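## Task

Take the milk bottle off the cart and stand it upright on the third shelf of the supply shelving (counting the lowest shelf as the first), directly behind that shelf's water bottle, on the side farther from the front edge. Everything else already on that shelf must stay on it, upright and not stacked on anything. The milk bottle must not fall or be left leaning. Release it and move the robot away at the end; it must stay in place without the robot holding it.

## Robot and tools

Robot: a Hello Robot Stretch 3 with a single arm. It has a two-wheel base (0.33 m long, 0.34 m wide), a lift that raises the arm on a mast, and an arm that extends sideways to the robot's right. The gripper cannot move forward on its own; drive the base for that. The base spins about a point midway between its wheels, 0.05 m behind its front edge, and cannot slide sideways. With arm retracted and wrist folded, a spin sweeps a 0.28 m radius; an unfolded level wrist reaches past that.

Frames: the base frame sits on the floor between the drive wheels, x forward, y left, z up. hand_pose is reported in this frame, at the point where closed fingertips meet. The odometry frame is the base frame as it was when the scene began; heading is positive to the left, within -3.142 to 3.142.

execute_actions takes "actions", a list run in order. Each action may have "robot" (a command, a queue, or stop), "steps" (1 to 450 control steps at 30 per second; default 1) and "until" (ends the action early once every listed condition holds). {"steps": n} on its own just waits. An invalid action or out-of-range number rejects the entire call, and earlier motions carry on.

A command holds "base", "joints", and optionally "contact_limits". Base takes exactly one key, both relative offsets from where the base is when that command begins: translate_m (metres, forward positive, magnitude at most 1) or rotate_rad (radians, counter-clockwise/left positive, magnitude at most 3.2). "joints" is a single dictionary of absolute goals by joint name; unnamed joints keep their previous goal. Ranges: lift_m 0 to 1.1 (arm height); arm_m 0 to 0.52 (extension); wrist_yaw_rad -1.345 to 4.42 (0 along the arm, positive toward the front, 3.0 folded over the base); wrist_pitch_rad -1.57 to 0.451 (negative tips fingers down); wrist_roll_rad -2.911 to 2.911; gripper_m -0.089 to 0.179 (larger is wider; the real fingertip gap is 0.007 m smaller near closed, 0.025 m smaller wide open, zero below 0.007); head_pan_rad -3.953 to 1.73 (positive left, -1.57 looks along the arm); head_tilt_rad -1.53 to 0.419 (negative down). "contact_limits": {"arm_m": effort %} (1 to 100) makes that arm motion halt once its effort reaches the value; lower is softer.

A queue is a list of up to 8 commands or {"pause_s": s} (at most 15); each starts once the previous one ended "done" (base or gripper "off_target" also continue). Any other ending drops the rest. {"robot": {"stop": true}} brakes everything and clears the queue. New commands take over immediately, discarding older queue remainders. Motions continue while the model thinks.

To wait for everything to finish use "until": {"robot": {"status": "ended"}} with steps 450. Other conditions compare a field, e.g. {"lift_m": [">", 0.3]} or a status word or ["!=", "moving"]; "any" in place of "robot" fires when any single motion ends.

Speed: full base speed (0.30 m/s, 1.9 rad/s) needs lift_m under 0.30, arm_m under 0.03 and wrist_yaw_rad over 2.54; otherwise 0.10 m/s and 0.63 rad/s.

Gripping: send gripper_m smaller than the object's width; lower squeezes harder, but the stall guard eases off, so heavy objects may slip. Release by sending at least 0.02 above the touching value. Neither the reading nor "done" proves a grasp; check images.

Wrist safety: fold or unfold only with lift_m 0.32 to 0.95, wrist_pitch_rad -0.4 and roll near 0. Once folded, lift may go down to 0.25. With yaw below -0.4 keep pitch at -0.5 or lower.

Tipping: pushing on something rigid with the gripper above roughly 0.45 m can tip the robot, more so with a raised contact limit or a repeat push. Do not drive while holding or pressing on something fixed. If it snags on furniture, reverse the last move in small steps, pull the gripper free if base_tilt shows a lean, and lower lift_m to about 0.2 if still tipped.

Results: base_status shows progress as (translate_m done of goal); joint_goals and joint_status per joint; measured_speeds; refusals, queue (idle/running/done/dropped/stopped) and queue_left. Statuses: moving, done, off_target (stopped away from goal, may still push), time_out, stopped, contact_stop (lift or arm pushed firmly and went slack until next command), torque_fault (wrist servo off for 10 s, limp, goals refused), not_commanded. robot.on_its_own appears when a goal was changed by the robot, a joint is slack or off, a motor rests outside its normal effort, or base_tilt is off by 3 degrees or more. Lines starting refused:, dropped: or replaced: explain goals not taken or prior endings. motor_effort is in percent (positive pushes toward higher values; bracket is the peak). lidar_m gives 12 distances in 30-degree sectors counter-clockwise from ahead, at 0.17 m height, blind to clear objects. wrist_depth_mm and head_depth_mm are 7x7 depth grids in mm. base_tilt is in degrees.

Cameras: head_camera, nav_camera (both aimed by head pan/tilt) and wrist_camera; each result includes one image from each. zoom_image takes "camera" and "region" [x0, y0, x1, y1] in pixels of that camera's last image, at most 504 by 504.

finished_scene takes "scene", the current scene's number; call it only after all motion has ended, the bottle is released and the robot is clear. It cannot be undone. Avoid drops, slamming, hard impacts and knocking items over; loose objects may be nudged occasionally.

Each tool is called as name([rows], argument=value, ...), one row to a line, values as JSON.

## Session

execute_actions(actions=[])

Scene clock: 0.00 s.
robot.base_odometry: x=+0.000 y=+0.000 heading=+0.000 (m, m, rad; robot's odometry frame)
robot.turned_by_wheels: +0.000 (rad since the last result)
robot.turned_by_imu: +0.000 (rad since the last result)
robot.base_tilt: forward=+1.3 right=-0.2 (deg)
robot.lidar_m: 2.04 2.08 1.73 1.43 1.69 1.99 1.98 2.43 1.61 1.61 2.08 2.10
robot.head_depth_mm: 1618 2409 2386 2369 2293 2322 2289 / 1611 2452 2419 2409 2369 2211 2246 / 1607 2510 2458 2440 2038 2159 2094 / 1600 2560 2566 2537 2532 2483 2458 / 1649 2613 2629 2595 2594 2558 2509 / 1794 2600 2690 2655 2635 2624 2565 / 1789 2573 2753 2724 2710 2707 2564
robot.base_status: not_commanded
robot.joint_positions: lift_m=+0.414 arm_m=-0.001 wrist_yaw_rad=+3.047 wrist_pitch_rad=-0.627 wrist_roll_rad=+0.011 gripper_m=+0.037 head_pan_rad=+0.010 head_tilt_rad=-0.011
robot.joint_goals: lift_m=+0.414 arm_m=-0.001 wrist_yaw_rad=+3.047 wrist_pitch_rad=-0.627 wrist_roll_rad=+0.011 gripper_m=+0.037 head_pan_rad=+0.010 head_tilt_rad=-0.011
robot.joint_status: lift_m=not_commanded arm_m=not_commanded wrist_yaw_rad=not_commanded wrist_pitch_rad=not_commanded wrist_roll_rad=not_commanded gripper_m=not_commanded head_pan_rad=not_commanded head_tilt_rad=not_commanded
robot.measured_speeds: translate_m=+0.000 rotate_rad=+0.000 lift_m=+0.000 arm_m=+0.000 wrist_yaw_rad=+0.000 wrist_pitch_rad=+0.000 wrist_roll_rad=+0.000 head_pan_rad=+0.000 head_tilt_rad=+0.000
robot: refusals=0 queue=idle queue_left=0
robot.motor_effort: left_wheel=-1 right_wheel=+0 lift_m=+24 arm_m=-1 wrist_yaw_rad=+0 wrist_pitch_rad=+5 wrist_roll_rad=+0 gripper_m=+0 head_pan_rad=+1 head_tilt_rad=+2 (%)
robot.hand_pose: x=-0.0029 y=+0.0488 z=+0.3832 quat_wxyz=(+0.251, +0.686, +0.185, +0.658) (m; robot's base frame)
robot.wrist_depth_mm: - - - - - - - / 953 975 - 976 935 951 - / 812 796 - 808 805 811 820 / 697 695 691 705 708 705 709 / 618 614 611 613 639 618 619 / 549 561 - - - 554 566 / 495 - - - 500 505 501
pictures: head_camera (sideways: a quarter turn clockwise sets it upright), nav_camera (sideways: a quarter turn counterclockwise sets it upright), wrist_camera
camera_calibration (this result's frames):
head_camera: T_world_to_cam=[[0.0412234, 0.0151173, -0.999036, 1.31557], [-0.00655181, 0.999868, 0.0148596, -0.0174446], [0.999128, 0.00593293, 0.041317, -0.101826], [0, 0, 0, 1]] pos_world=[0.0473908, -0.00184148, 1.31877]
nav_camera: T_world_to_cam=[[-0.0329504, 0.0458458, 0.998405, -1.25696], [0.0487097, -0.997687, 0.0474204, -0.0130266], [0.998269, 0.0501945, 0.030641, -0.0848548], [0, 0, 0, 1]] pos_world=[0.0439252, 0.0488892, 1.25817]
wrist_camera: T_world_to_cam=[[0.999064, -0.0412567, -0.0130247, 0.0138267], [-0.0393391, -0.740998, -0.670354, 0.323216], [0.0180053, 0.670238, -0.741928, 0.420539], [0, 0, 0, 1]] pos_world=[-0.00867066, -0.0417887, 0.528859]
Images, in order (width x height): head_camera 896x504, nav_camera 672x504, wrist_camera 644x364.

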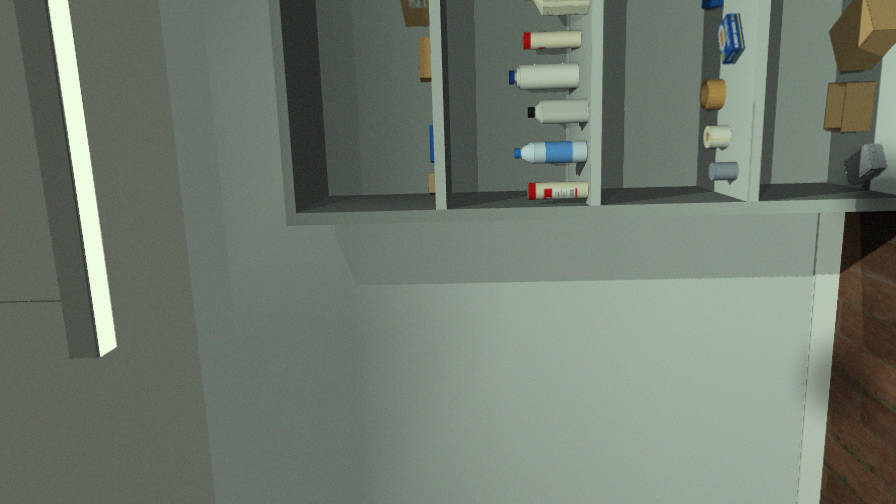

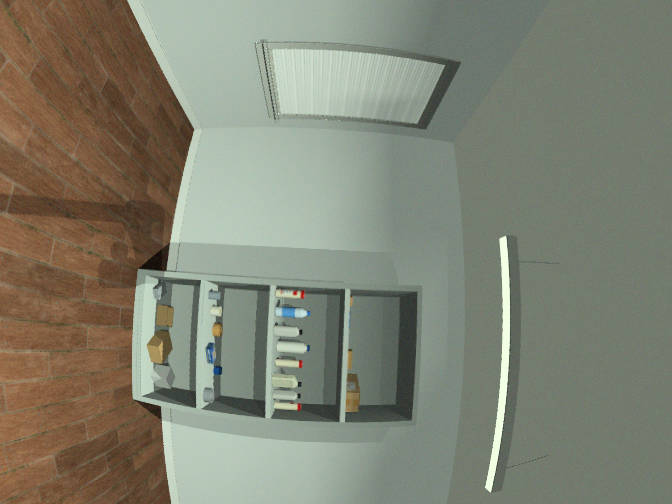

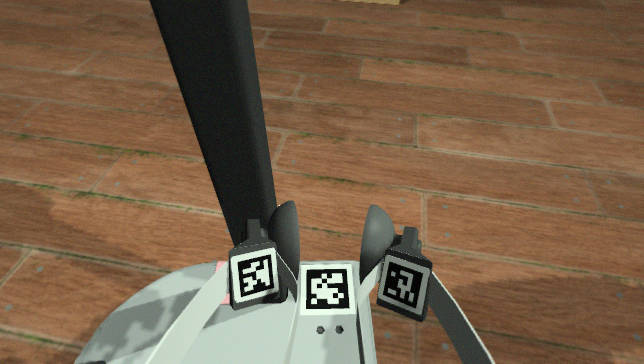

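execute_actions([
  {"robot":{"joints":{"head_pan_rad":-1.75,"head_tilt_rad":-0.45,"lift_m":0.285,"wrist_pitch_rad":-0.4}},"steps":200,"until":{"robot":{"status":"ended"}}},
])

Scene clock: 2.40 s.
robot.base_odometry: x=+0.000 y=+0.000 heading=+0.000 (m, m, rad; robot's odometry frame)
robot.turned_by_wheels: +0.000 (rad since the last result)
robot.turned_by_imu: -0.001 (rad since the last result)
robot.base_tilt: forward=+1.4 right=-0.3 (deg)
robot.lidar_m: 2.04 2.08 1.74 1.43 1.69 1.99 1.98 2.44 1.61 1.61 2.09 2.10
robot.head_depth_mm: 1760 1875 2027 2196 2277 1772 1434 / 1763 1879 2016 1996 2056 1784 1434 / 1761 1891 2009 2003 2027 1784 1435 / 1758 1889 2032 2137 2081 1798 1441 / 1776 1896 2020 2192 2307 1807 1448 / 1771 1898 2041 2220 2315 1814 1448 / 1781 1893 2036 2211 2316 1815 1446
robot.base_status: not_commanded
robot.joint_positions: lift_m=+0.285 arm_m=-0.001 wrist_yaw_rad=+3.047 wrist_pitch_rad=-0.422 wrist_roll_rad=+0.011 gripper_m=+0.037 head_pan_rad=-1.743 head_tilt_rad=-0.444
robot.joint_goals: lift_m=+0.285 arm_m=-0.001 wrist_yaw_rad=+3.047 wrist_pitch_rad=-0.400 wrist_roll_rad=+0.011 gripper_m=+0.037 head_pan_rad=-1.750 head_tilt_rad=-0.450
robot.joint_status: lift_m=done arm_m=not_commanded wrist_yaw_rad=not_commanded wrist_pitch_rad=done wrist_roll_rad=not_commanded gripper_m=not_commanded head_pan_rad=done head_tilt_rad=done
robot.measured_speeds: translate_m=+0.000 rotate_rad=+0.000 lift_m=+0.000 arm_m=+0.000 wrist_yaw_rad=+0.000 wrist_pitch_rad=+0.000 wrist_roll_rad=+0.000 head_pan_rad=+0.000 head_tilt_rad=+0.000
robot: refusals=0 queue=done queue_left=0
robot.motor_effort: left_wheel=-1(1) right_wheel=+0(0) lift_m=+14(20) arm_m=-1(1) wrist_yaw_rad=+1(0) wrist_pitch_rad=+11(11) wrist_roll_rad=+0(0) gripper_m=+0(0) head_pan_rad=-4(57) head_tilt_rad=-2(30) (%)
robot.hand_pose: x=+0.0000 y=+0.0793 z=+0.2972 quat_wxyz=(+0.182, +0.701, +0.114, +0.680) (m; robot's base frame)
robot.wrist_depth_mm: - - - - - - - / - - - - - - - / 869 875 875 890 879 887 924 / 686 691 - 713 710 732 734 / 570 573 - 589 612 596 606 / 489 511 - - - 509 506 / 446 - - - 440 443 454
pictures: head_camera (sideways: a quarter turn clockwise sets it upright), nav_camera (sideways: a quarter turn counterclockwise sets it upright), wrist_camera
camera_calibration (this result's frames):
head_camera: T_world_to_cam=[[0.0797711, 0.373324, -0.924265, 1.21744], [0.983505, -0.180482, 0.0119848, -0.0197336], [-0.162339, -0.909976, -0.381563, 0.455705], [0, 0, 0, 1]] pos_world=[-0.00372989, -0.043381, 1.29935]
nav_camera: T_world_to_cam=[[-0.0211293, -0.391434, 0.919963, -1.15436], [-0.992801, 0.116721, 0.0268614, 0.0201134], [-0.117894, -0.912773, -0.391083, 0.470888], [0, 0, 0, 1]] pos_world=[0.0510926, -0.0243902, 1.24559]
wrist_camera: T_world_to_cam=[[0.999215, -0.0395687, -0.00183464, 0.0076479], [-0.0248293, -0.589573, -0.807333, 0.31698], [0.0308635, 0.806745, -0.590093, 0.280409], [0, 0, 0, 1]] pos_world=[-0.0084259, -0.0390331, 0.42139]
Images, in order (width x height): head_camera 896x504, nav_camera 672x504, wrist_camera 644x364.

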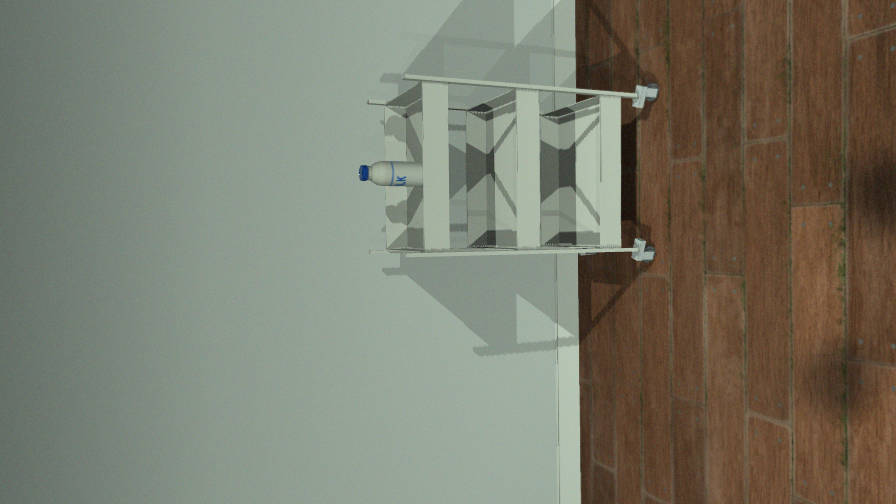

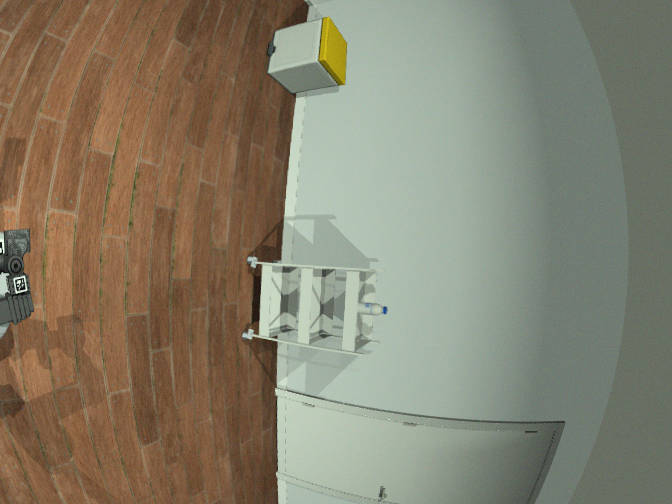

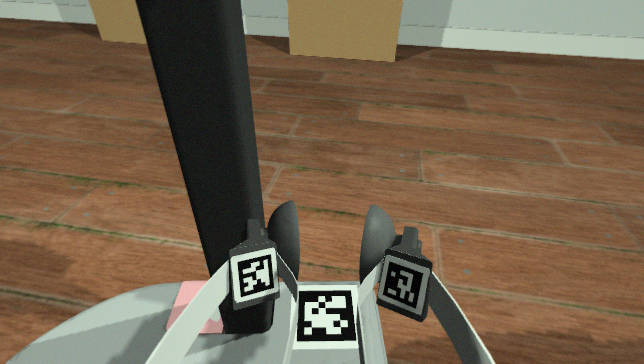

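execute_actions([
  {"robot":[{"joints":{"head_pan_rad":-1.57,"head_tilt_rad":-0.7},"base":{"rotate_rad":-1.894}},{"base":{"translate_m":1.0}},{"base":{"translate_m":0.188}},{"base":{"rotate_rad":1.694}},{"joints":{"lift_m":0.66}}],"steps":450,"until":{"robot":{"lift_m":[">",0.36]}}},
  {"robot":[{"joints":{"wrist_yaw_rad":0,"gripper_m":0.17}},{"joints":{"wrist_pitch_rad":0}}],"steps":450,"until":{"robot":{"status":"ended"}}},
])

Scene clock: 20.23 s.
robot.base_odometry: x=-0.377 y=-1.127 heading=-0.200 (m, m, rad; robot's odometry frame)
robot.turned_by_wheels: -0.200 (rad since the last result)
robot.turned_by_imu: -0.205 (rad since the last result)
robot.base_tilt: forward=+1.3 right=-0.3 (deg)
robot.lidar_m: 1.59 2.25 3.05 2.62 2.60 1.95 2.16 1.16 0.43 0.42 0.43 1.22
robot.head_depth_mm: 710 790 892 998 814 717 892 / 710 789 886 977 838 749 902 / 708 788 885 969 792 734 893 / 707 783 882 971 796 735 904 / 704 781 880 968 845 747 907 / 702 779 879 982 873 719 1160 / 701 780 873 1002 1168 1354 1237
robot.base_status: done (rotate_rad +1.6939 of +1.6940)
robot.joint_positions: lift_m=+0.660 arm_m=-0.001 wrist_yaw_rad=+0.002 wrist_pitch_rad=-0.025 wrist_roll_rad=+0.011 gripper_m=+0.170 head_pan_rad=-1.577 head_tilt_rad=-0.692
robot.joint_goals: lift_m=+0.660 arm_m=-0.001 wrist_yaw_rad=+0.000 wrist_pitch_rad=+0.000 wrist_roll_rad=+0.011 gripper_m=+0.170 head_pan_rad=-1.570 head_tilt_rad=-0.700
robot.joint_status: lift_m=done arm_m=not_commanded wrist_yaw_rad=done wrist_pitch_rad=done wrist_roll_rad=not_commanded gripper_m=done head_pan_rad=done head_tilt_rad=done
robot.measured_speeds: translate_m=+0.000 rotate_rad=+0.000 lift_m=+0.000 arm_m=+0.000 wrist_yaw_rad=+0.000 wrist_pitch_rad=+0.000 wrist_roll_rad=+0.000 head_pan_rad=+0.000 head_tilt_rad=+0.000
robot: refusals=0 queue=done queue_left=0
robot.motor_effort: left_wheel=-3(15) right_wheel=+1(8) lift_m=+29(31) arm_m=-2(2) wrist_yaw_rad=-1(1) wrist_pitch_rad=+12(13) wrist_roll_rad=+0(0) gripper_m=+0(82) head_pan_rad=+4(27) head_tilt_rad=-3(23) (%)
robot.hand_pose: x=-0.0210 y=-0.3993 z=+0.7678 quat_wxyz=(+0.703, +0.010, -0.711, -0.009) (m; robot's base frame)
robot.wrist_depth_mm: 586 580 566 554 552 536 531 / 609 593 594 568 567 559 553 / 629 619 599 585 573 571 567 / 650 630 529 521 503 604 588 / 676 383 450 399 440 457 374 / 214 202 328 318 325 344 284 / 213 209 203 197 194 189 188
pictures: head_camera (sideways: a quarter turn clockwise sets it upright), nav_camera (sideways: a quarter turn counterclockwise sets it upright), wrist_camera
camera_calibration (this result's frames):
head_camera: T_world_to_cam=[[0.0182155, 0.596198, -0.80263, 1.05918], [0.999794, -0.0180337, 0.00929458, -0.0163272], [-0.00893302, -0.802635, -0.596404, 0.73431], [0, 0, 0, 1]] pos_world=[0.00358984, -0.0423947, 1.28823]
nav_camera: T_world_to_cam=[[0.0426211, -0.603072, 0.796547, -0.9938], [-0.998465, -0.0539406, 0.0125864, 0.0387389], [0.0353757, -0.795861, -0.604445, 0.747567], [0, 0, 0, 1]] pos_world=[0.0545905, -0.00228391, 1.24298]
wrist_camera: T_world_to_cam=[[-0.998371, -0.0535524, 0.0196907, -0.0535801], [-0.0316008, 0.231627, -0.972291, 0.868664], [0.0475077, -0.971329, -0.232942, -0.039047], [0, 0, 0, 1]] pos_world=[-0.0241874, -0.242003, 0.836553]
Images, in order (width x height): head_camera 896x504, nav_camera 672x504, wrist_camera 644x364.

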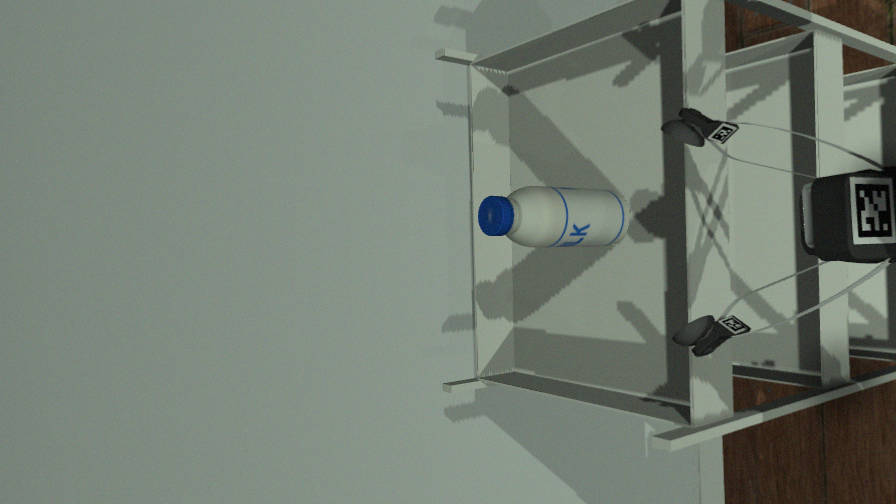

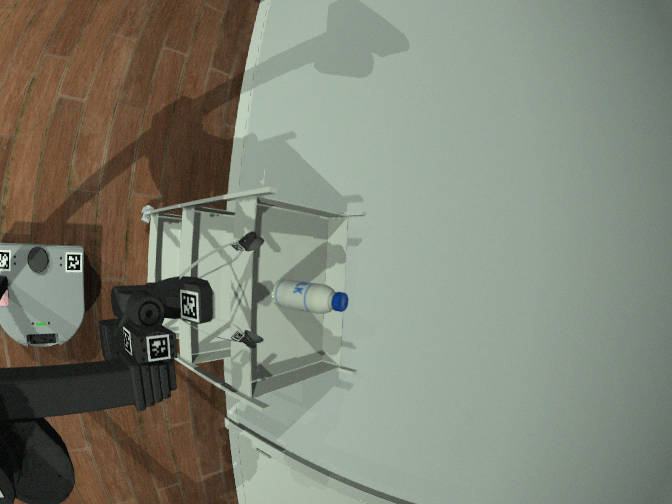

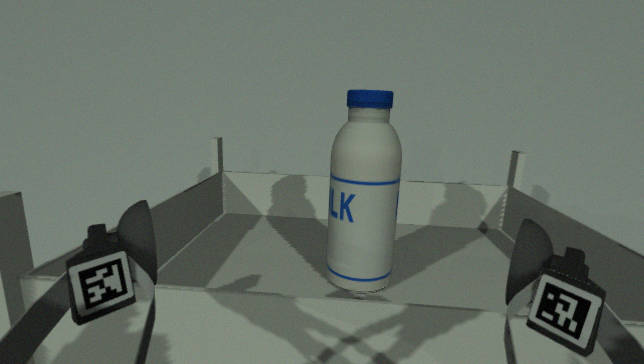

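execute_actions([
  {"robot":{"joints":{"arm_m":0.155},"base":{"translate_m":-0.021}},"steps":450,"until":{"robot":{"status":"ended"}}},
])

Scene clock: 22.73 s.
robot.base_odometry: x=-0.398 y=-1.122 heading=-0.200 (m, m, rad; robot's odometry frame)
robot.turned_by_wheels: +0.000 (rad since the last result)
robot.turned_by_imu: -0.001 (rad since the last result)
robot.base_tilt: forward=+1.3 right=-0.2 (deg)
robot.lidar_m: 1.59 2.26 3.04 2.61 2.57 1.93 2.13 1.18 0.43 0.42 0.43 1.22
robot.head_depth_mm: 710 791 891 1019 1113 674 1199 / 710 789 888 973 837 739 - / 708 787 885 972 816 - 1044 / 706 785 884 970 738 756 1035 / 703 781 879 966 858 736 910 / 702 780 877 980 823 724 887 / 700 776 874 997 1169 1319 1231
robot.base_status: done (translate_m -0.0210 of -0.0210)
robot.joint_positions: lift_m=+0.660 arm_m=+0.155 wrist_yaw_rad=+0.001 wrist_pitch_rad=-0.024 wrist_roll_rad=+0.011 gripper_m=+0.170 head_pan_rad=-1.577 head_tilt_rad=-0.692
robot.joint_goals: lift_m=+0.660 arm_m=+0.155 wrist_yaw_rad=+0.000 wrist_pitch_rad=+0.000 wrist_roll_rad=+0.011 gripper_m=+0.170 head_pan_rad=-1.570 head_tilt_rad=-0.700
robot.joint_status: lift_m=done arm_m=done wrist_yaw_rad=done wrist_pitch_rad=done wrist_roll_rad=not_commanded gripper_m=done head_pan_rad=done head_tilt_rad=done
robot.measured_speeds: translate_m=+0.000 rotate_rad=+0.000 lift_m=+0.000 arm_m=+0.000 wrist_yaw_rad=+0.000 wrist_pitch_rad=+0.000 wrist_roll_rad=+0.000 head_pan_rad=+0.000 head_tilt_rad=+0.000
robot: refusals=0 queue=done queue_left=0
robot.motor_effort: left_wheel=-3(8) right_wheel=+2(3) lift_m=+29(28) arm_m=+3(3) wrist_yaw_rad=+0(1) wrist_pitch_rad=+12(12) wrist_roll_rad=+0(0) gripper_m=+0(0) head_pan_rad=+4(5) head_tilt_rad=-3(4) (%)
robot.hand_pose: x=-0.0213 y=-0.5551 z=+0.7681 quat_wxyz=(+0.703, +0.009, -0.711, -0.009) (m; robot's base frame)
robot.wrist_depth_mm: 432 435 421 415 408 400 397 / 446 436 432 427 417 416 406 / 463 454 451 151 437 423 422 / 483 467 465 144 442 440 429 / 497 376 375 145 350 351 443 / 243 323 327 150 303 344 260 / 242 253 256 157 254 266 248
pictures: head_camera (sideways: a quarter turn clockwise sets it upright), nav_camera (sideways: a quarter turn counterclockwise sets it upright), wrist_camera
camera_calibration (this result's frames):
head_camera: T_world_to_cam=[[0.0182154, 0.596198, -0.80263, 1.05918], [0.999794, -0.0180335, 0.00929458, -0.0163272], [-0.00893283, -0.802635, -0.596404, 0.73431], [0, 0, 0, 1]] pos_world=[0.00358985, -0.0423947, 1.28823]
nav_camera: T_world_to_cam=[[0.0426213, -0.603072, 0.796547, -0.993799], [-0.998465, -0.0539408, 0.0125864, 0.0387389], [0.0353759, -0.795861, -0.604445, 0.747567], [0, 0, 0, 1]] pos_world=[0.0545905, -0.00228389, 1.24298]
wrist_camera: T_world_to_cam=[[-0.998422, -0.0525737, 0.0197534, -0.0616806], [-0.0313785, 0.230484, -0.97257, 0.904632], [0.0465788, -0.971655, -0.23177, -0.191415], [0, 0, 0, 1]] pos_world=[-0.0242814, -0.397735, 0.836672]
Images, in order (width x height): head_camera 896x504, nav_camera 672x504, wrist_camera 644x364.

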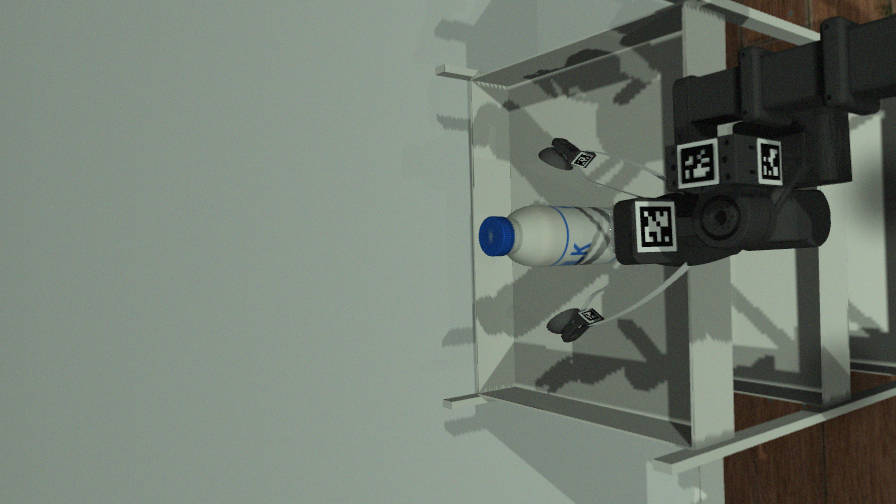

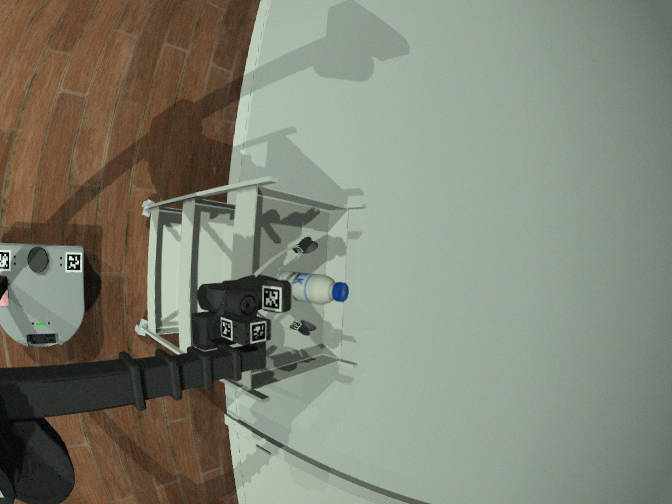

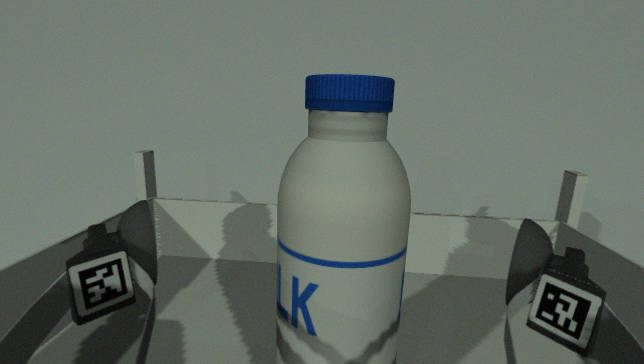

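execute_actions([
  {"robot":[{"joints":{"arm_m":0.168,"lift_m":0.652}},{"joints":{"gripper_m":0.02}},{"joints":{"lift_m":1.0,"wrist_pitch_rad":0.05}}],"steps":450,"until":{"robot":{"lift_m":[">",0.76]}}},
  {"robot":{"joints":{"arm_m":0}},"steps":100,"until":{"robot":{"lift_m":[">",0.87]}}},
])

execute_actions([
  {"robot":[{"base":{"rotate_rad":0.621},"joints":{"head_pan_rad":-1.45,"head_tilt_rad":-0.4,"wrist_yaw_rad":-0.35}},{"base":{"translate_m":1.0}}],"steps":450,"until":{"robot":{"translate_m":[">",0.06]}}},
  {"robot":[{"base":{"translate_m":1.0}},{"base":{"translate_m":1.0}},{"base":{"rotate_rad":0.95}}],"steps":450,"until":{"robot":{"status":"ended"}}},
  {"steps":450,"until":{"robot":{"status":"ended"}}},
])

Scene clock: 28.07 s.
robot.base_odometry: x=-0.398 y=-1.122 heading=-0.200 (m, m, rad; robot's odometry frame)
robot.turned_by_wheels: +0.000 (rad since the last result)
robot.turned_by_imu: -0.002 (rad since the last result)
robot.base_tilt: forward=+1.4 right=-0.3 (deg)
robot.lidar_m: 1.59 2.26 3.06 2.61 2.56 1.94 2.13 1.18 0.43 0.42 0.44 1.22
robot.head_depth_mm: 711 790 887 1001 - - 1152 / 709 791 885 987 - - 902 / 708 787 885 954 - - 902 / 705 785 853 511 - 736 904 / 703 782 879 964 847 736 906 / 703 778 878 981 823 721 869 / 700 779 873 998 1166 1324 1237
robot.base_status: done (translate_m -0.0210 of -0.0210)
robot.joint_positions: lift_m=+0.871 arm_m=+0.098 wrist_yaw_rad=-0.001 wrist_pitch_rad=-0.024 wrist_roll_rad=+0.011 gripper_m=+0.021 head_pan_rad=-1.577 head_tilt_rad=-0.692
robot.joint_goals: lift_m=+1.000 arm_m=+0.000 wrist_yaw_rad=+0.000 wrist_pitch_rad=+0.050 wrist_roll_rad=+0.011 gripper_m=+0.020 head_pan_rad=-1.570 head_tilt_rad=-0.700
robot.joint_status: lift_m=moving arm_m=moving wrist_yaw_rad=done wrist_pitch_rad=moving wrist_roll_rad=not_commanded gripper_m=done head_pan_rad=done head_tilt_rad=done
robot.measured_speeds: translate_m=+0.000 rotate_rad=+0.000 lift_m=+0.110 arm_m=-0.138 wrist_yaw_rad=+0.000 wrist_pitch_rad=+0.000 wrist_roll_rad=+0.000 head_pan_rad=+0.000 head_tilt_rad=+0.000
robot: refusals=0 queue=running queue_left=0
robot.motor_effort: left_wheel=-3(4) right_wheel=+2(4) lift_m=+31(34) arm_m=-5(7) wrist_yaw_rad=+0(6) wrist_pitch_rad=+36(37) wrist_roll_rad=+0(0) gripper_m=-20(94) head_pan_rad=+5(4) head_tilt_rad=-5(4) (%)
robot.hand_pose: x=-0.0217 y=-0.4986 z=+0.9792 quat_wxyz=(+0.703, +0.008, -0.711, -0.009) (m; robot's base frame)
robot.wrist_depth_mm: 489 492 475 470 459 445 447 / 512 498 488 129 464 466 456 / 518 520 506 132 486 474 474 / 538 531 525 126 502 496 489 / 567 545 542 129 139 520 501 / 587 568 557 134 140 528 525 / 602 599 477 139 555 558 537
pictures: head_camera (sideways: a quarter turn clockwise sets it upright), nav_camera (sideways: a quarter turn counterclockwise sets it upright), wrist_camera
camera_calibration (this result's frames):
head_camera: T_world_to_cam=[[0.0182154, 0.596198, -0.80263, 1.05918], [0.999794, -0.0180335, 0.00929458, -0.0163272], [-0.00893283, -0.802635, -0.596404, 0.73431], [0, 0, 0, 1]] pos_world=[0.00358985, -0.0423947, 1.28823]
nav_camera: T_world_to_cam=[[0.0426213, -0.603072, 0.796547, -0.993799], [-0.998465, -0.0539408, 0.0125864, 0.0387389], [0.0353759, -0.795861, -0.604445, 0.747567], [0, 0, 0, 1]] pos_world=[0.0545905, -0.00228389, 1.24298]
wrist_camera: T_world_to_cam=[[-0.998498, -0.0511099, 0.0197328, -0.0625087], [-0.0310375, 0.230896, -0.972483, 1.09702], [0.0451473, -0.971635, -0.232135, -0.0872634], [0, 0, 0, 1]] pos_world=[-0.0244262, -0.341281, 1.04782]
Images, in order (width x height): head_camera 896x504, nav_camera 672x504, wrist_camera 644x364.

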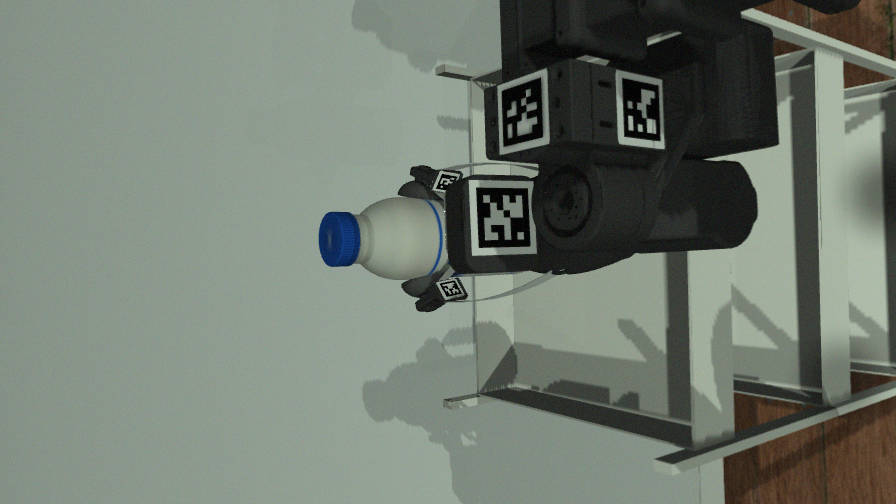

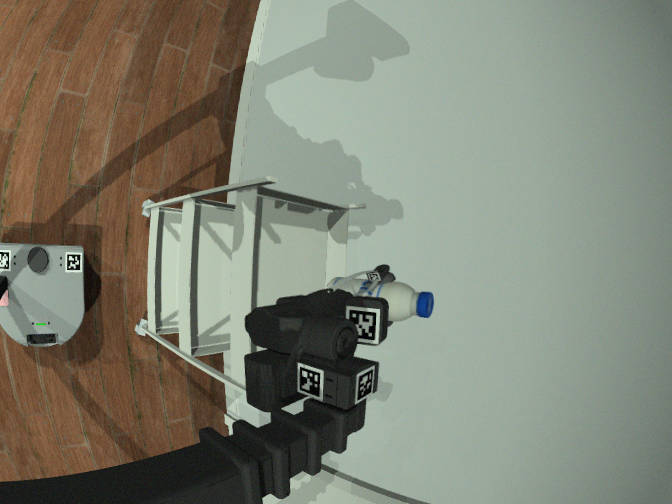

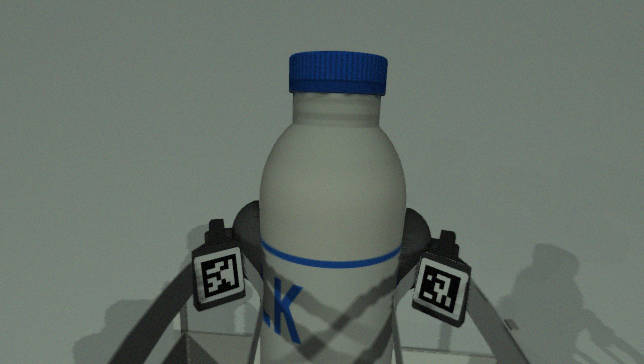

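Scene clock: 55.40 s.
robot.base_odometry: x=+1.483 y=-0.281 heading=+1.371 (m, m, rad; robot's odometry frame)
robot.turned_by_wheels: +1.571 (rad since the last result)
robot.turned_by_imu: +1.579 (rad since the last result)
robot.base_tilt: forward=+1.4 right=-0.2 (deg)
robot.lidar_m: 1.70 1.77 2.04 3.51 2.30 2.15 1.62 0.77 0.62 0.69 0.55 1.39
robot.head_depth_mm: 587 824 674 686 - - - / 582 831 885 527 544 - - / 571 840 895 744 545 1056 857 / 564 850 898 544 565 1060 829 / 559 857 909 797 572 1027 875 / 553 740 747 541 557 765 776 / 503 555 558 533 553 600 646
robot.base_status: done (rotate_rad +0.9499 of +0.9500)
robot.joint_positions: lift_m=+0.999 arm_m=+0.000 wrist_yaw_rad=-0.350 wrist_pitch_rad=-0.024 wrist_roll_rad=+0.011 gripper_m=+0.021 head_pan_rad=-1.457 head_tilt_rad=-0.409
robot.joint_goals: lift_m=+1.000 arm_m=+0.000 wrist_yaw_rad=-0.350 wrist_pitch_rad=+0.050 wrist_roll_rad=+0.011 gripper_m=+0.020 head_pan_rad=-1.450 head_tilt_rad=-0.400
robot.joint_status: lift_m=done arm_m=done wrist_yaw_rad=done wrist_pitch_rad=off_target wrist_roll_rad=not_commanded gripper_m=done head_pan_rad=done head_tilt_rad=done
robot.measured_speeds: translate_m=+0.000 rotate_rad=+0.000 lift_m=+0.000 arm_m=+0.000 wrist_yaw_rad=+0.000 wrist_pitch_rad=+0.000 wrist_roll_rad=+0.000 head_pan_rad=+0.000 head_tilt_rad=+0.000
robot: refusals=0 queue=done queue_left=0
robot.on_its_own: wrist_pitch_rad is at rest, and its effort (+37) is outside its rest range (-20 to +32)
robot.motor_effort: left_wheel=-2(9) right_wheel=+1(7) lift_m=+32(30) arm_m=-6(1) wrist_yaw_rad=+0(5) wrist_pitch_rad=+37(36) wrist_roll_rad=+0(0) gripper_m=-20(21) head_pan_rad=+5(23) head_tilt_rad=+4(28) (%)
robot.hand_pose: x=-0.1091 y=-0.3855 z=+1.1079 quat_wxyz=(+0.691, -0.115, -0.701, -0.131) (m; robot's base frame)
robot.wrist_depth_mm: 552 578 626 661 707 665 493 / 561 601 647 130 745 667 497 / 255 618 653 133 770 456 506 / 261 596 285 127 389 382 507 / 267 427 278 129 139 449 487 / 273 325 290 133 140 373 399 / 264 270 278 139 328 610 513
pictures: head_camera (sideways: a quarter turn clockwise sets it upright), nav_camera (sideways: a quarter turn counterclockwise sets it upright), wrist_camera
camera_calibration (this result's frames):
head_camera: T_world_to_cam=[[-0.0249621, 0.347737, -0.93726, 1.23504], [0.99444, 0.104578, 0.012315, -0.0202308], [0.102299, -0.931742, -0.348414, 0.410951], [0, 0, 0, 1]] pos_world=[0.00890753, -0.0444534, 1.30098]
nav_camera: T_world_to_cam=[[0.0863478, -0.348725, 0.933239, -1.17234], [-0.985543, -0.166958, 0.0287997, 0.0175444], [0.145769, -0.922234, -0.3581, 0.426358], [0, 0, 0, 1]] pos_world=[0.0563705, -0.012695, 1.24625]
wrist_camera: T_world_to_cam=[[-0.955732, 0.293577, 0.019732, -0.00902567], [0.0498292, 0.227581, -0.972483, 1.20085], [-0.289989, -0.92845, -0.232135, 0.0365882], [0, 0, 0, 1]] pos_world=[-0.0578531, -0.236669, 1.17647]
Images, in order (width x height): head_camera 896x504, nav_camera 672x504, wrist_camera 644x364.

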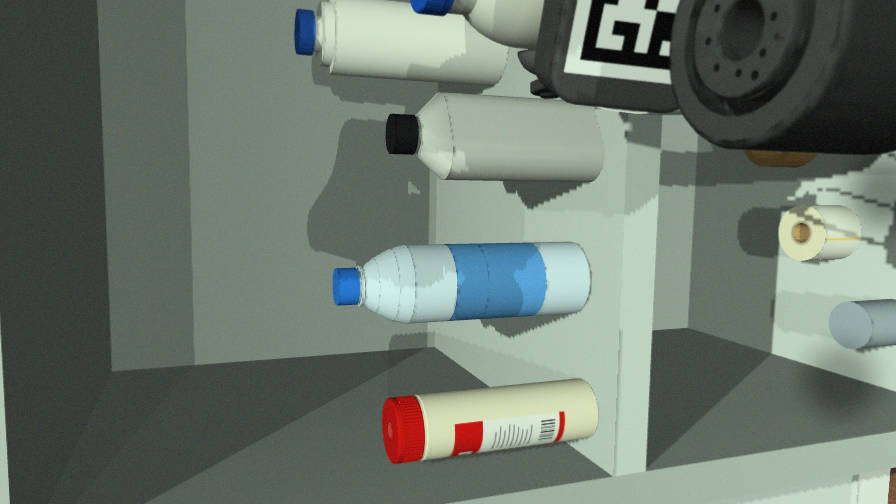

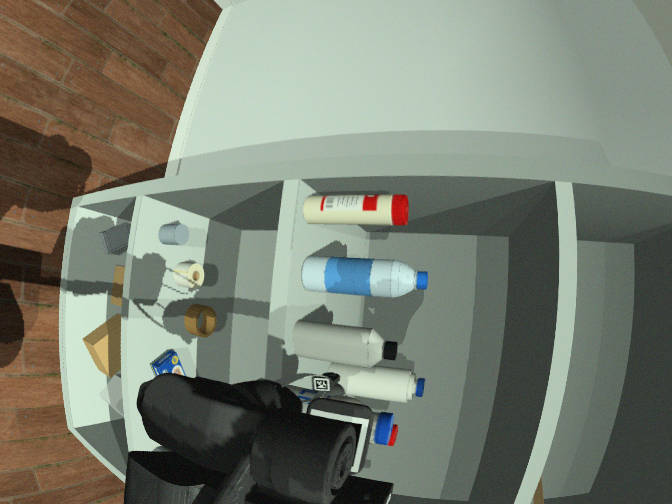

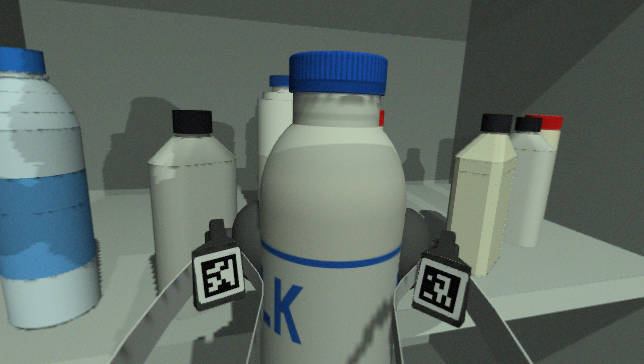

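execute_actions([
  {"robot":{"joints":{"wrist_yaw_rad":0,"wrist_pitch_rad":0.12,"lift_m":0.99,"head_pan_rad":-1.57},"base":{"translate_m":-0.008}},"steps":30},
  {"robot":{"joints":{"arm_m":0.15},"contact_limits":{"arm_m":20}},"steps":60},
])

Scene clock: 58.83 s.
robot.base_odometry: x=+1.481 y=-0.288 heading=+1.371 (m, m, rad; robot's odometry frame)
robot.turned_by_wheels: +0.000 (rad since the last result)
robot.turned_by_imu: -0.001 (rad since the last result)
robot.base_tilt: forward=+1.4 right=-0.3 (deg)
robot.lidar_m: 1.71 1.78 2.05 3.51 2.29 2.15 1.61 0.77 0.62 0.68 0.56 1.38
robot.head_depth_mm: 589 845 894 681 - 982 823 / 580 844 694 - - 1017 869 / 572 845 894 935 - - 874 / 565 843 890 522 545 1042 856 / 559 847 900 657 565 1059 851 / 553 844 891 536 561 1012 877 / 547 790 778 764 548 746 741
robot.base_status: done (translate_m -0.0080 of -0.0080)
robot.joint_positions: lift_m=+0.990 arm_m=+0.149 wrist_yaw_rad=+0.001 wrist_pitch_rad=+0.041 wrist_roll_rad=+0.011 gripper_m=+0.021 head_pan_rad=-1.563 head_tilt_rad=-0.409
robot.joint_goals: lift_m=+0.990 arm_m=+0.150 wrist_yaw_rad=+0.000 wrist_pitch_rad=+0.120 wrist_roll_rad=+0.011 gripper_m=+0.020 head_pan_rad=-1.570 head_tilt_rad=-0.400
robot.joint_status: lift_m=moving arm_m=moving wrist_yaw_rad=moving wrist_pitch_rad=moving wrist_roll_rad=not_commanded gripper_m=done head_pan_rad=done head_tilt_rad=done
robot.measured_speeds: translate_m=+0.000 rotate_rad=+0.000 lift_m=+0.000 arm_m=+0.012 wrist_yaw_rad=+0.000 wrist_pitch_rad=+0.000 wrist_roll_rad=+0.000 head_pan_rad=+0.000 head_tilt_rad=+0.000
robot: refusals=0 queue=running queue_left=0
robot.motor_effort: left_wheel=-2(10) right_wheel=+1(4) lift_m=+16(35) arm_m=+3(6) wrist_yaw_rad=-1(4) wrist_pitch_rad=+39(41) wrist_roll_rad=+0(0) gripper_m=-20(20) head_pan_rad=-4(22) head_tilt_rad=+6(5) (%)
robot.contact_limits: arm_m 20 (drawing in: default 23, maximum 37; extending or still: default 29, maximum 47)
robot.hand_pose: x=-0.0213 y=-0.5512 z=+1.1155 quat_wxyz=(+0.703, -0.014, -0.711, +0.015) (m; robot's base frame)
robot.wrist_depth_mm: 307 433 523 505 507 497 494 / 302 166 542 134 522 507 492 / 288 160 547 135 335 505 519 / 154 156 566 129 319 527 275 / 224 160 195 129 141 505 279 / 229 162 197 133 141 410 291 / 264 164 277 137 277 308 289
pictures: head_camera (sideways: a quarter turn clockwise sets it upright), nav_camera (sideways: a quarter turn counterclockwise sets it upright), wrist_camera
camera_calibration (this result's frames):
head_camera: T_world_to_cam=[[0.0119963, 0.348333, -0.937294, 1.23486], [0.999923, -0.001297, 0.0123159, -0.0202654], [0.00307436, -0.93737, -0.348322, 0.411436], [0, 0, 0, 1]] pos_world=[0.00418516, -0.0445008, 1.30099]
nav_camera: T_world_to_cam=[[0.0489397, -0.355816, 0.933274, -1.17216], [-0.997681, -0.0616704, 0.028805, 0.0176115], [0.0473061, -0.932519, -0.358008, 0.426839], [0, 0, 0, 1]] pos_world=[0.0547439, -0.0179516, 1.24625]
wrist_camera: T_world_to_cam=[[-0.998421, -0.0512125, 0.0230869, -0.0712911], [-0.0313366, 0.166651, -0.985518, 1.22077], [0.0466233, -0.984685, -0.167993, -0.185387], [0, 0, 0, 1]] pos_world=[-0.0242802, -0.389643, 1.1736]
Images, in order (width x height): head_camera 896x504, nav_camera 672x504, wrist_camera 644x364.

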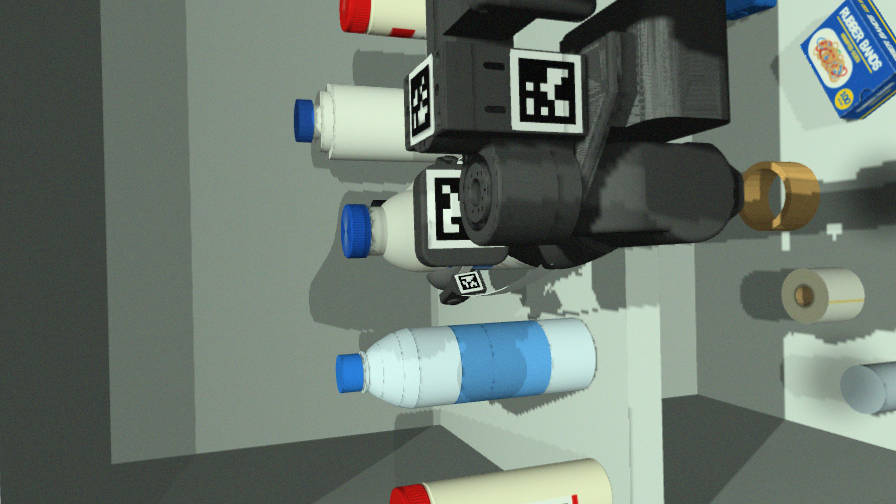

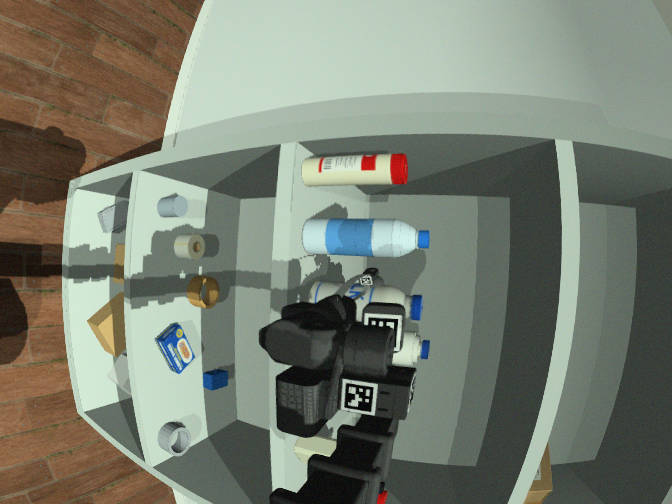

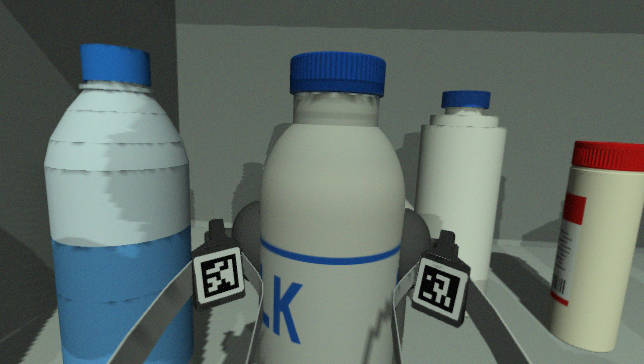

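execute_actions([
  {"robot":{"joints":{"lift_m":0.978,"arm_m":0.26,"wrist_yaw_rad":-0.02},"contact_limits":{"arm_m":20}},"steps":55},
])

Scene clock: 60.87 s.
robot.base_odometry: x=+1.481 y=-0.288 heading=+1.371 (m, m, rad; robot's odometry frame)
robot.turned_by_wheels: +0.000 (rad since the last result)
robot.turned_by_imu: -0.001 (rad since the last result)
robot.base_tilt: forward=+1.4 right=-0.2 (deg)
robot.lidar_m: 1.71 1.78 2.04 3.51 2.29 2.14 1.61 0.77 0.61 0.68 0.56 1.39
robot.head_depth_mm: 589 844 889 - 562 1050 822 / 581 843 697 - 534 1054 868 / 573 844 884 - - 1051 871 / 566 843 882 - 569 1059 854 / 560 846 898 749 564 1064 850 / 553 842 890 536 560 1009 875 / 547 791 777 765 550 745 740
robot.base_status: done (translate_m -0.0080 of -0.0080)
robot.joint_positions: lift_m=+0.978 arm_m=+0.259 wrist_yaw_rad=-0.019 wrist_pitch_rad=+0.042 wrist_roll_rad=+0.011 gripper_m=+0.021 head_pan_rad=-1.563 head_tilt_rad=-0.409
robot.joint_goals: lift_m=+0.978 arm_m=+0.260 wrist_yaw_rad=-0.020 wrist_pitch_rad=+0.120 wrist_roll_rad=+0.011 gripper_m=+0.020 head_pan_rad=-1.570 head_tilt_rad=-0.400
robot.joint_status: lift_m=moving arm_m=moving wrist_yaw_rad=moving wrist_pitch_rad=off_target wrist_roll_rad=not_commanded gripper_m=done head_pan_rad=done head_tilt_rad=done
robot.measured_speeds: translate_m=+0.000 rotate_rad=+0.000 lift_m=+0.000 arm_m=+0.000 wrist_yaw_rad=+0.000 wrist_pitch_rad=+0.000 wrist_roll_rad=+0.000 head_pan_rad=+0.000 head_tilt_rad=+0.000
robot: refusals=0 queue=running queue_left=0
robot.motor_effort: left_wheel=-3(2) right_wheel=+2(1) lift_m=+16(22) arm_m=+2(3) wrist_yaw_rad=+0(4) wrist_pitch_rad=+39(40) wrist_roll_rad=+0(0) gripper_m=-20(20) head_pan_rad=-5(4) head_tilt_rad=+4(6) (%)
robot.contact_limits: arm_m 20 (drawing in: default 23, maximum 37; extending or still: default 29, maximum 47)
robot.hand_pose: x=-0.0263 y=-0.6614 z=+1.1035 quat_wxyz=(+0.703, -0.021, -0.710, +0.008) (m; robot's base frame)
robot.wrist_depth_mm: 318 417 416 419 410 403 400 / 323 431 426 134 411 217 406 / 327 436 438 135 428 205 417 / 326 449 447 128 192 208 427 / 331 445 452 130 141 214 439 / 322 350 315 133 140 220 392 / 264 268 265 137 206 230 290
pictures: head_camera (sideways: a quarter turn clockwise sets it upright), nav_camera (sideways: a quarter turn counterclockwise sets it upright), wrist_camera
camera_calibration (this result's frames):
head_camera: T_world_to_cam=[[0.012001, 0.348329, -0.937296, 1.23486], [0.999923, -0.00131029, 0.0123159, -0.0202654], [0.00306185, -0.937371, -0.348318, 0.411431], [0, 0, 0, 1]] pos_world=[0.00418456, -0.0445008, 1.30099]
nav_camera: T_world_to_cam=[[0.048935, -0.355812, 0.933275, -1.17216], [-0.997682, -0.0616569, 0.0288052, 0.0176112], [0.0472937, -0.932521, -0.358004, 0.426834], [0, 0, 0, 1]] pos_world=[0.0547436, -0.0179525, 1.24625]
wrist_camera: T_world_to_cam=[[-0.999228, -0.0317733, 0.023097, -0.068831], [-0.0280923, 0.167039, -0.98555, 1.2276], [0.0274561, -0.985438, -0.167803, -0.296974], [0, 0, 0, 1]] pos_world=[-0.0261381, -0.499894, 1.16162]
Images, in order (width x height): head_camera 896x504, nav_camera 672x504, wrist_camera 644x364.

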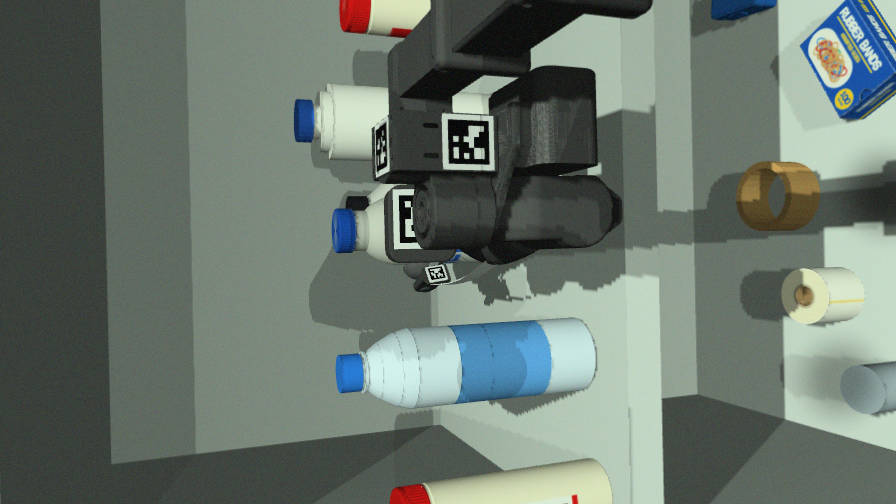

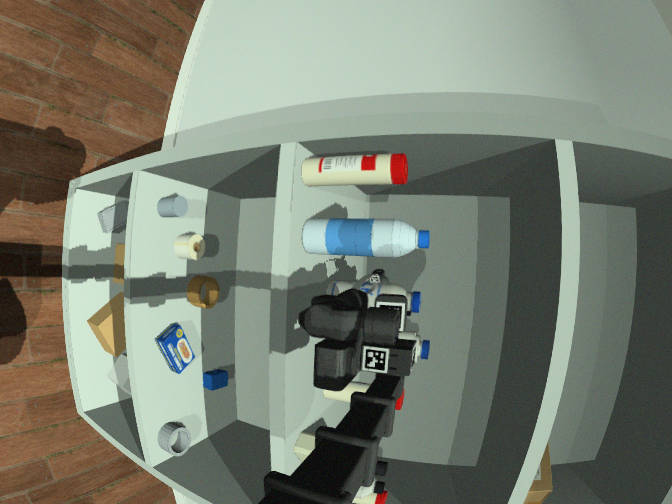

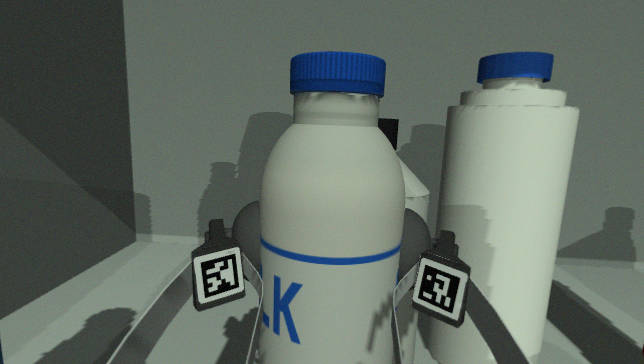

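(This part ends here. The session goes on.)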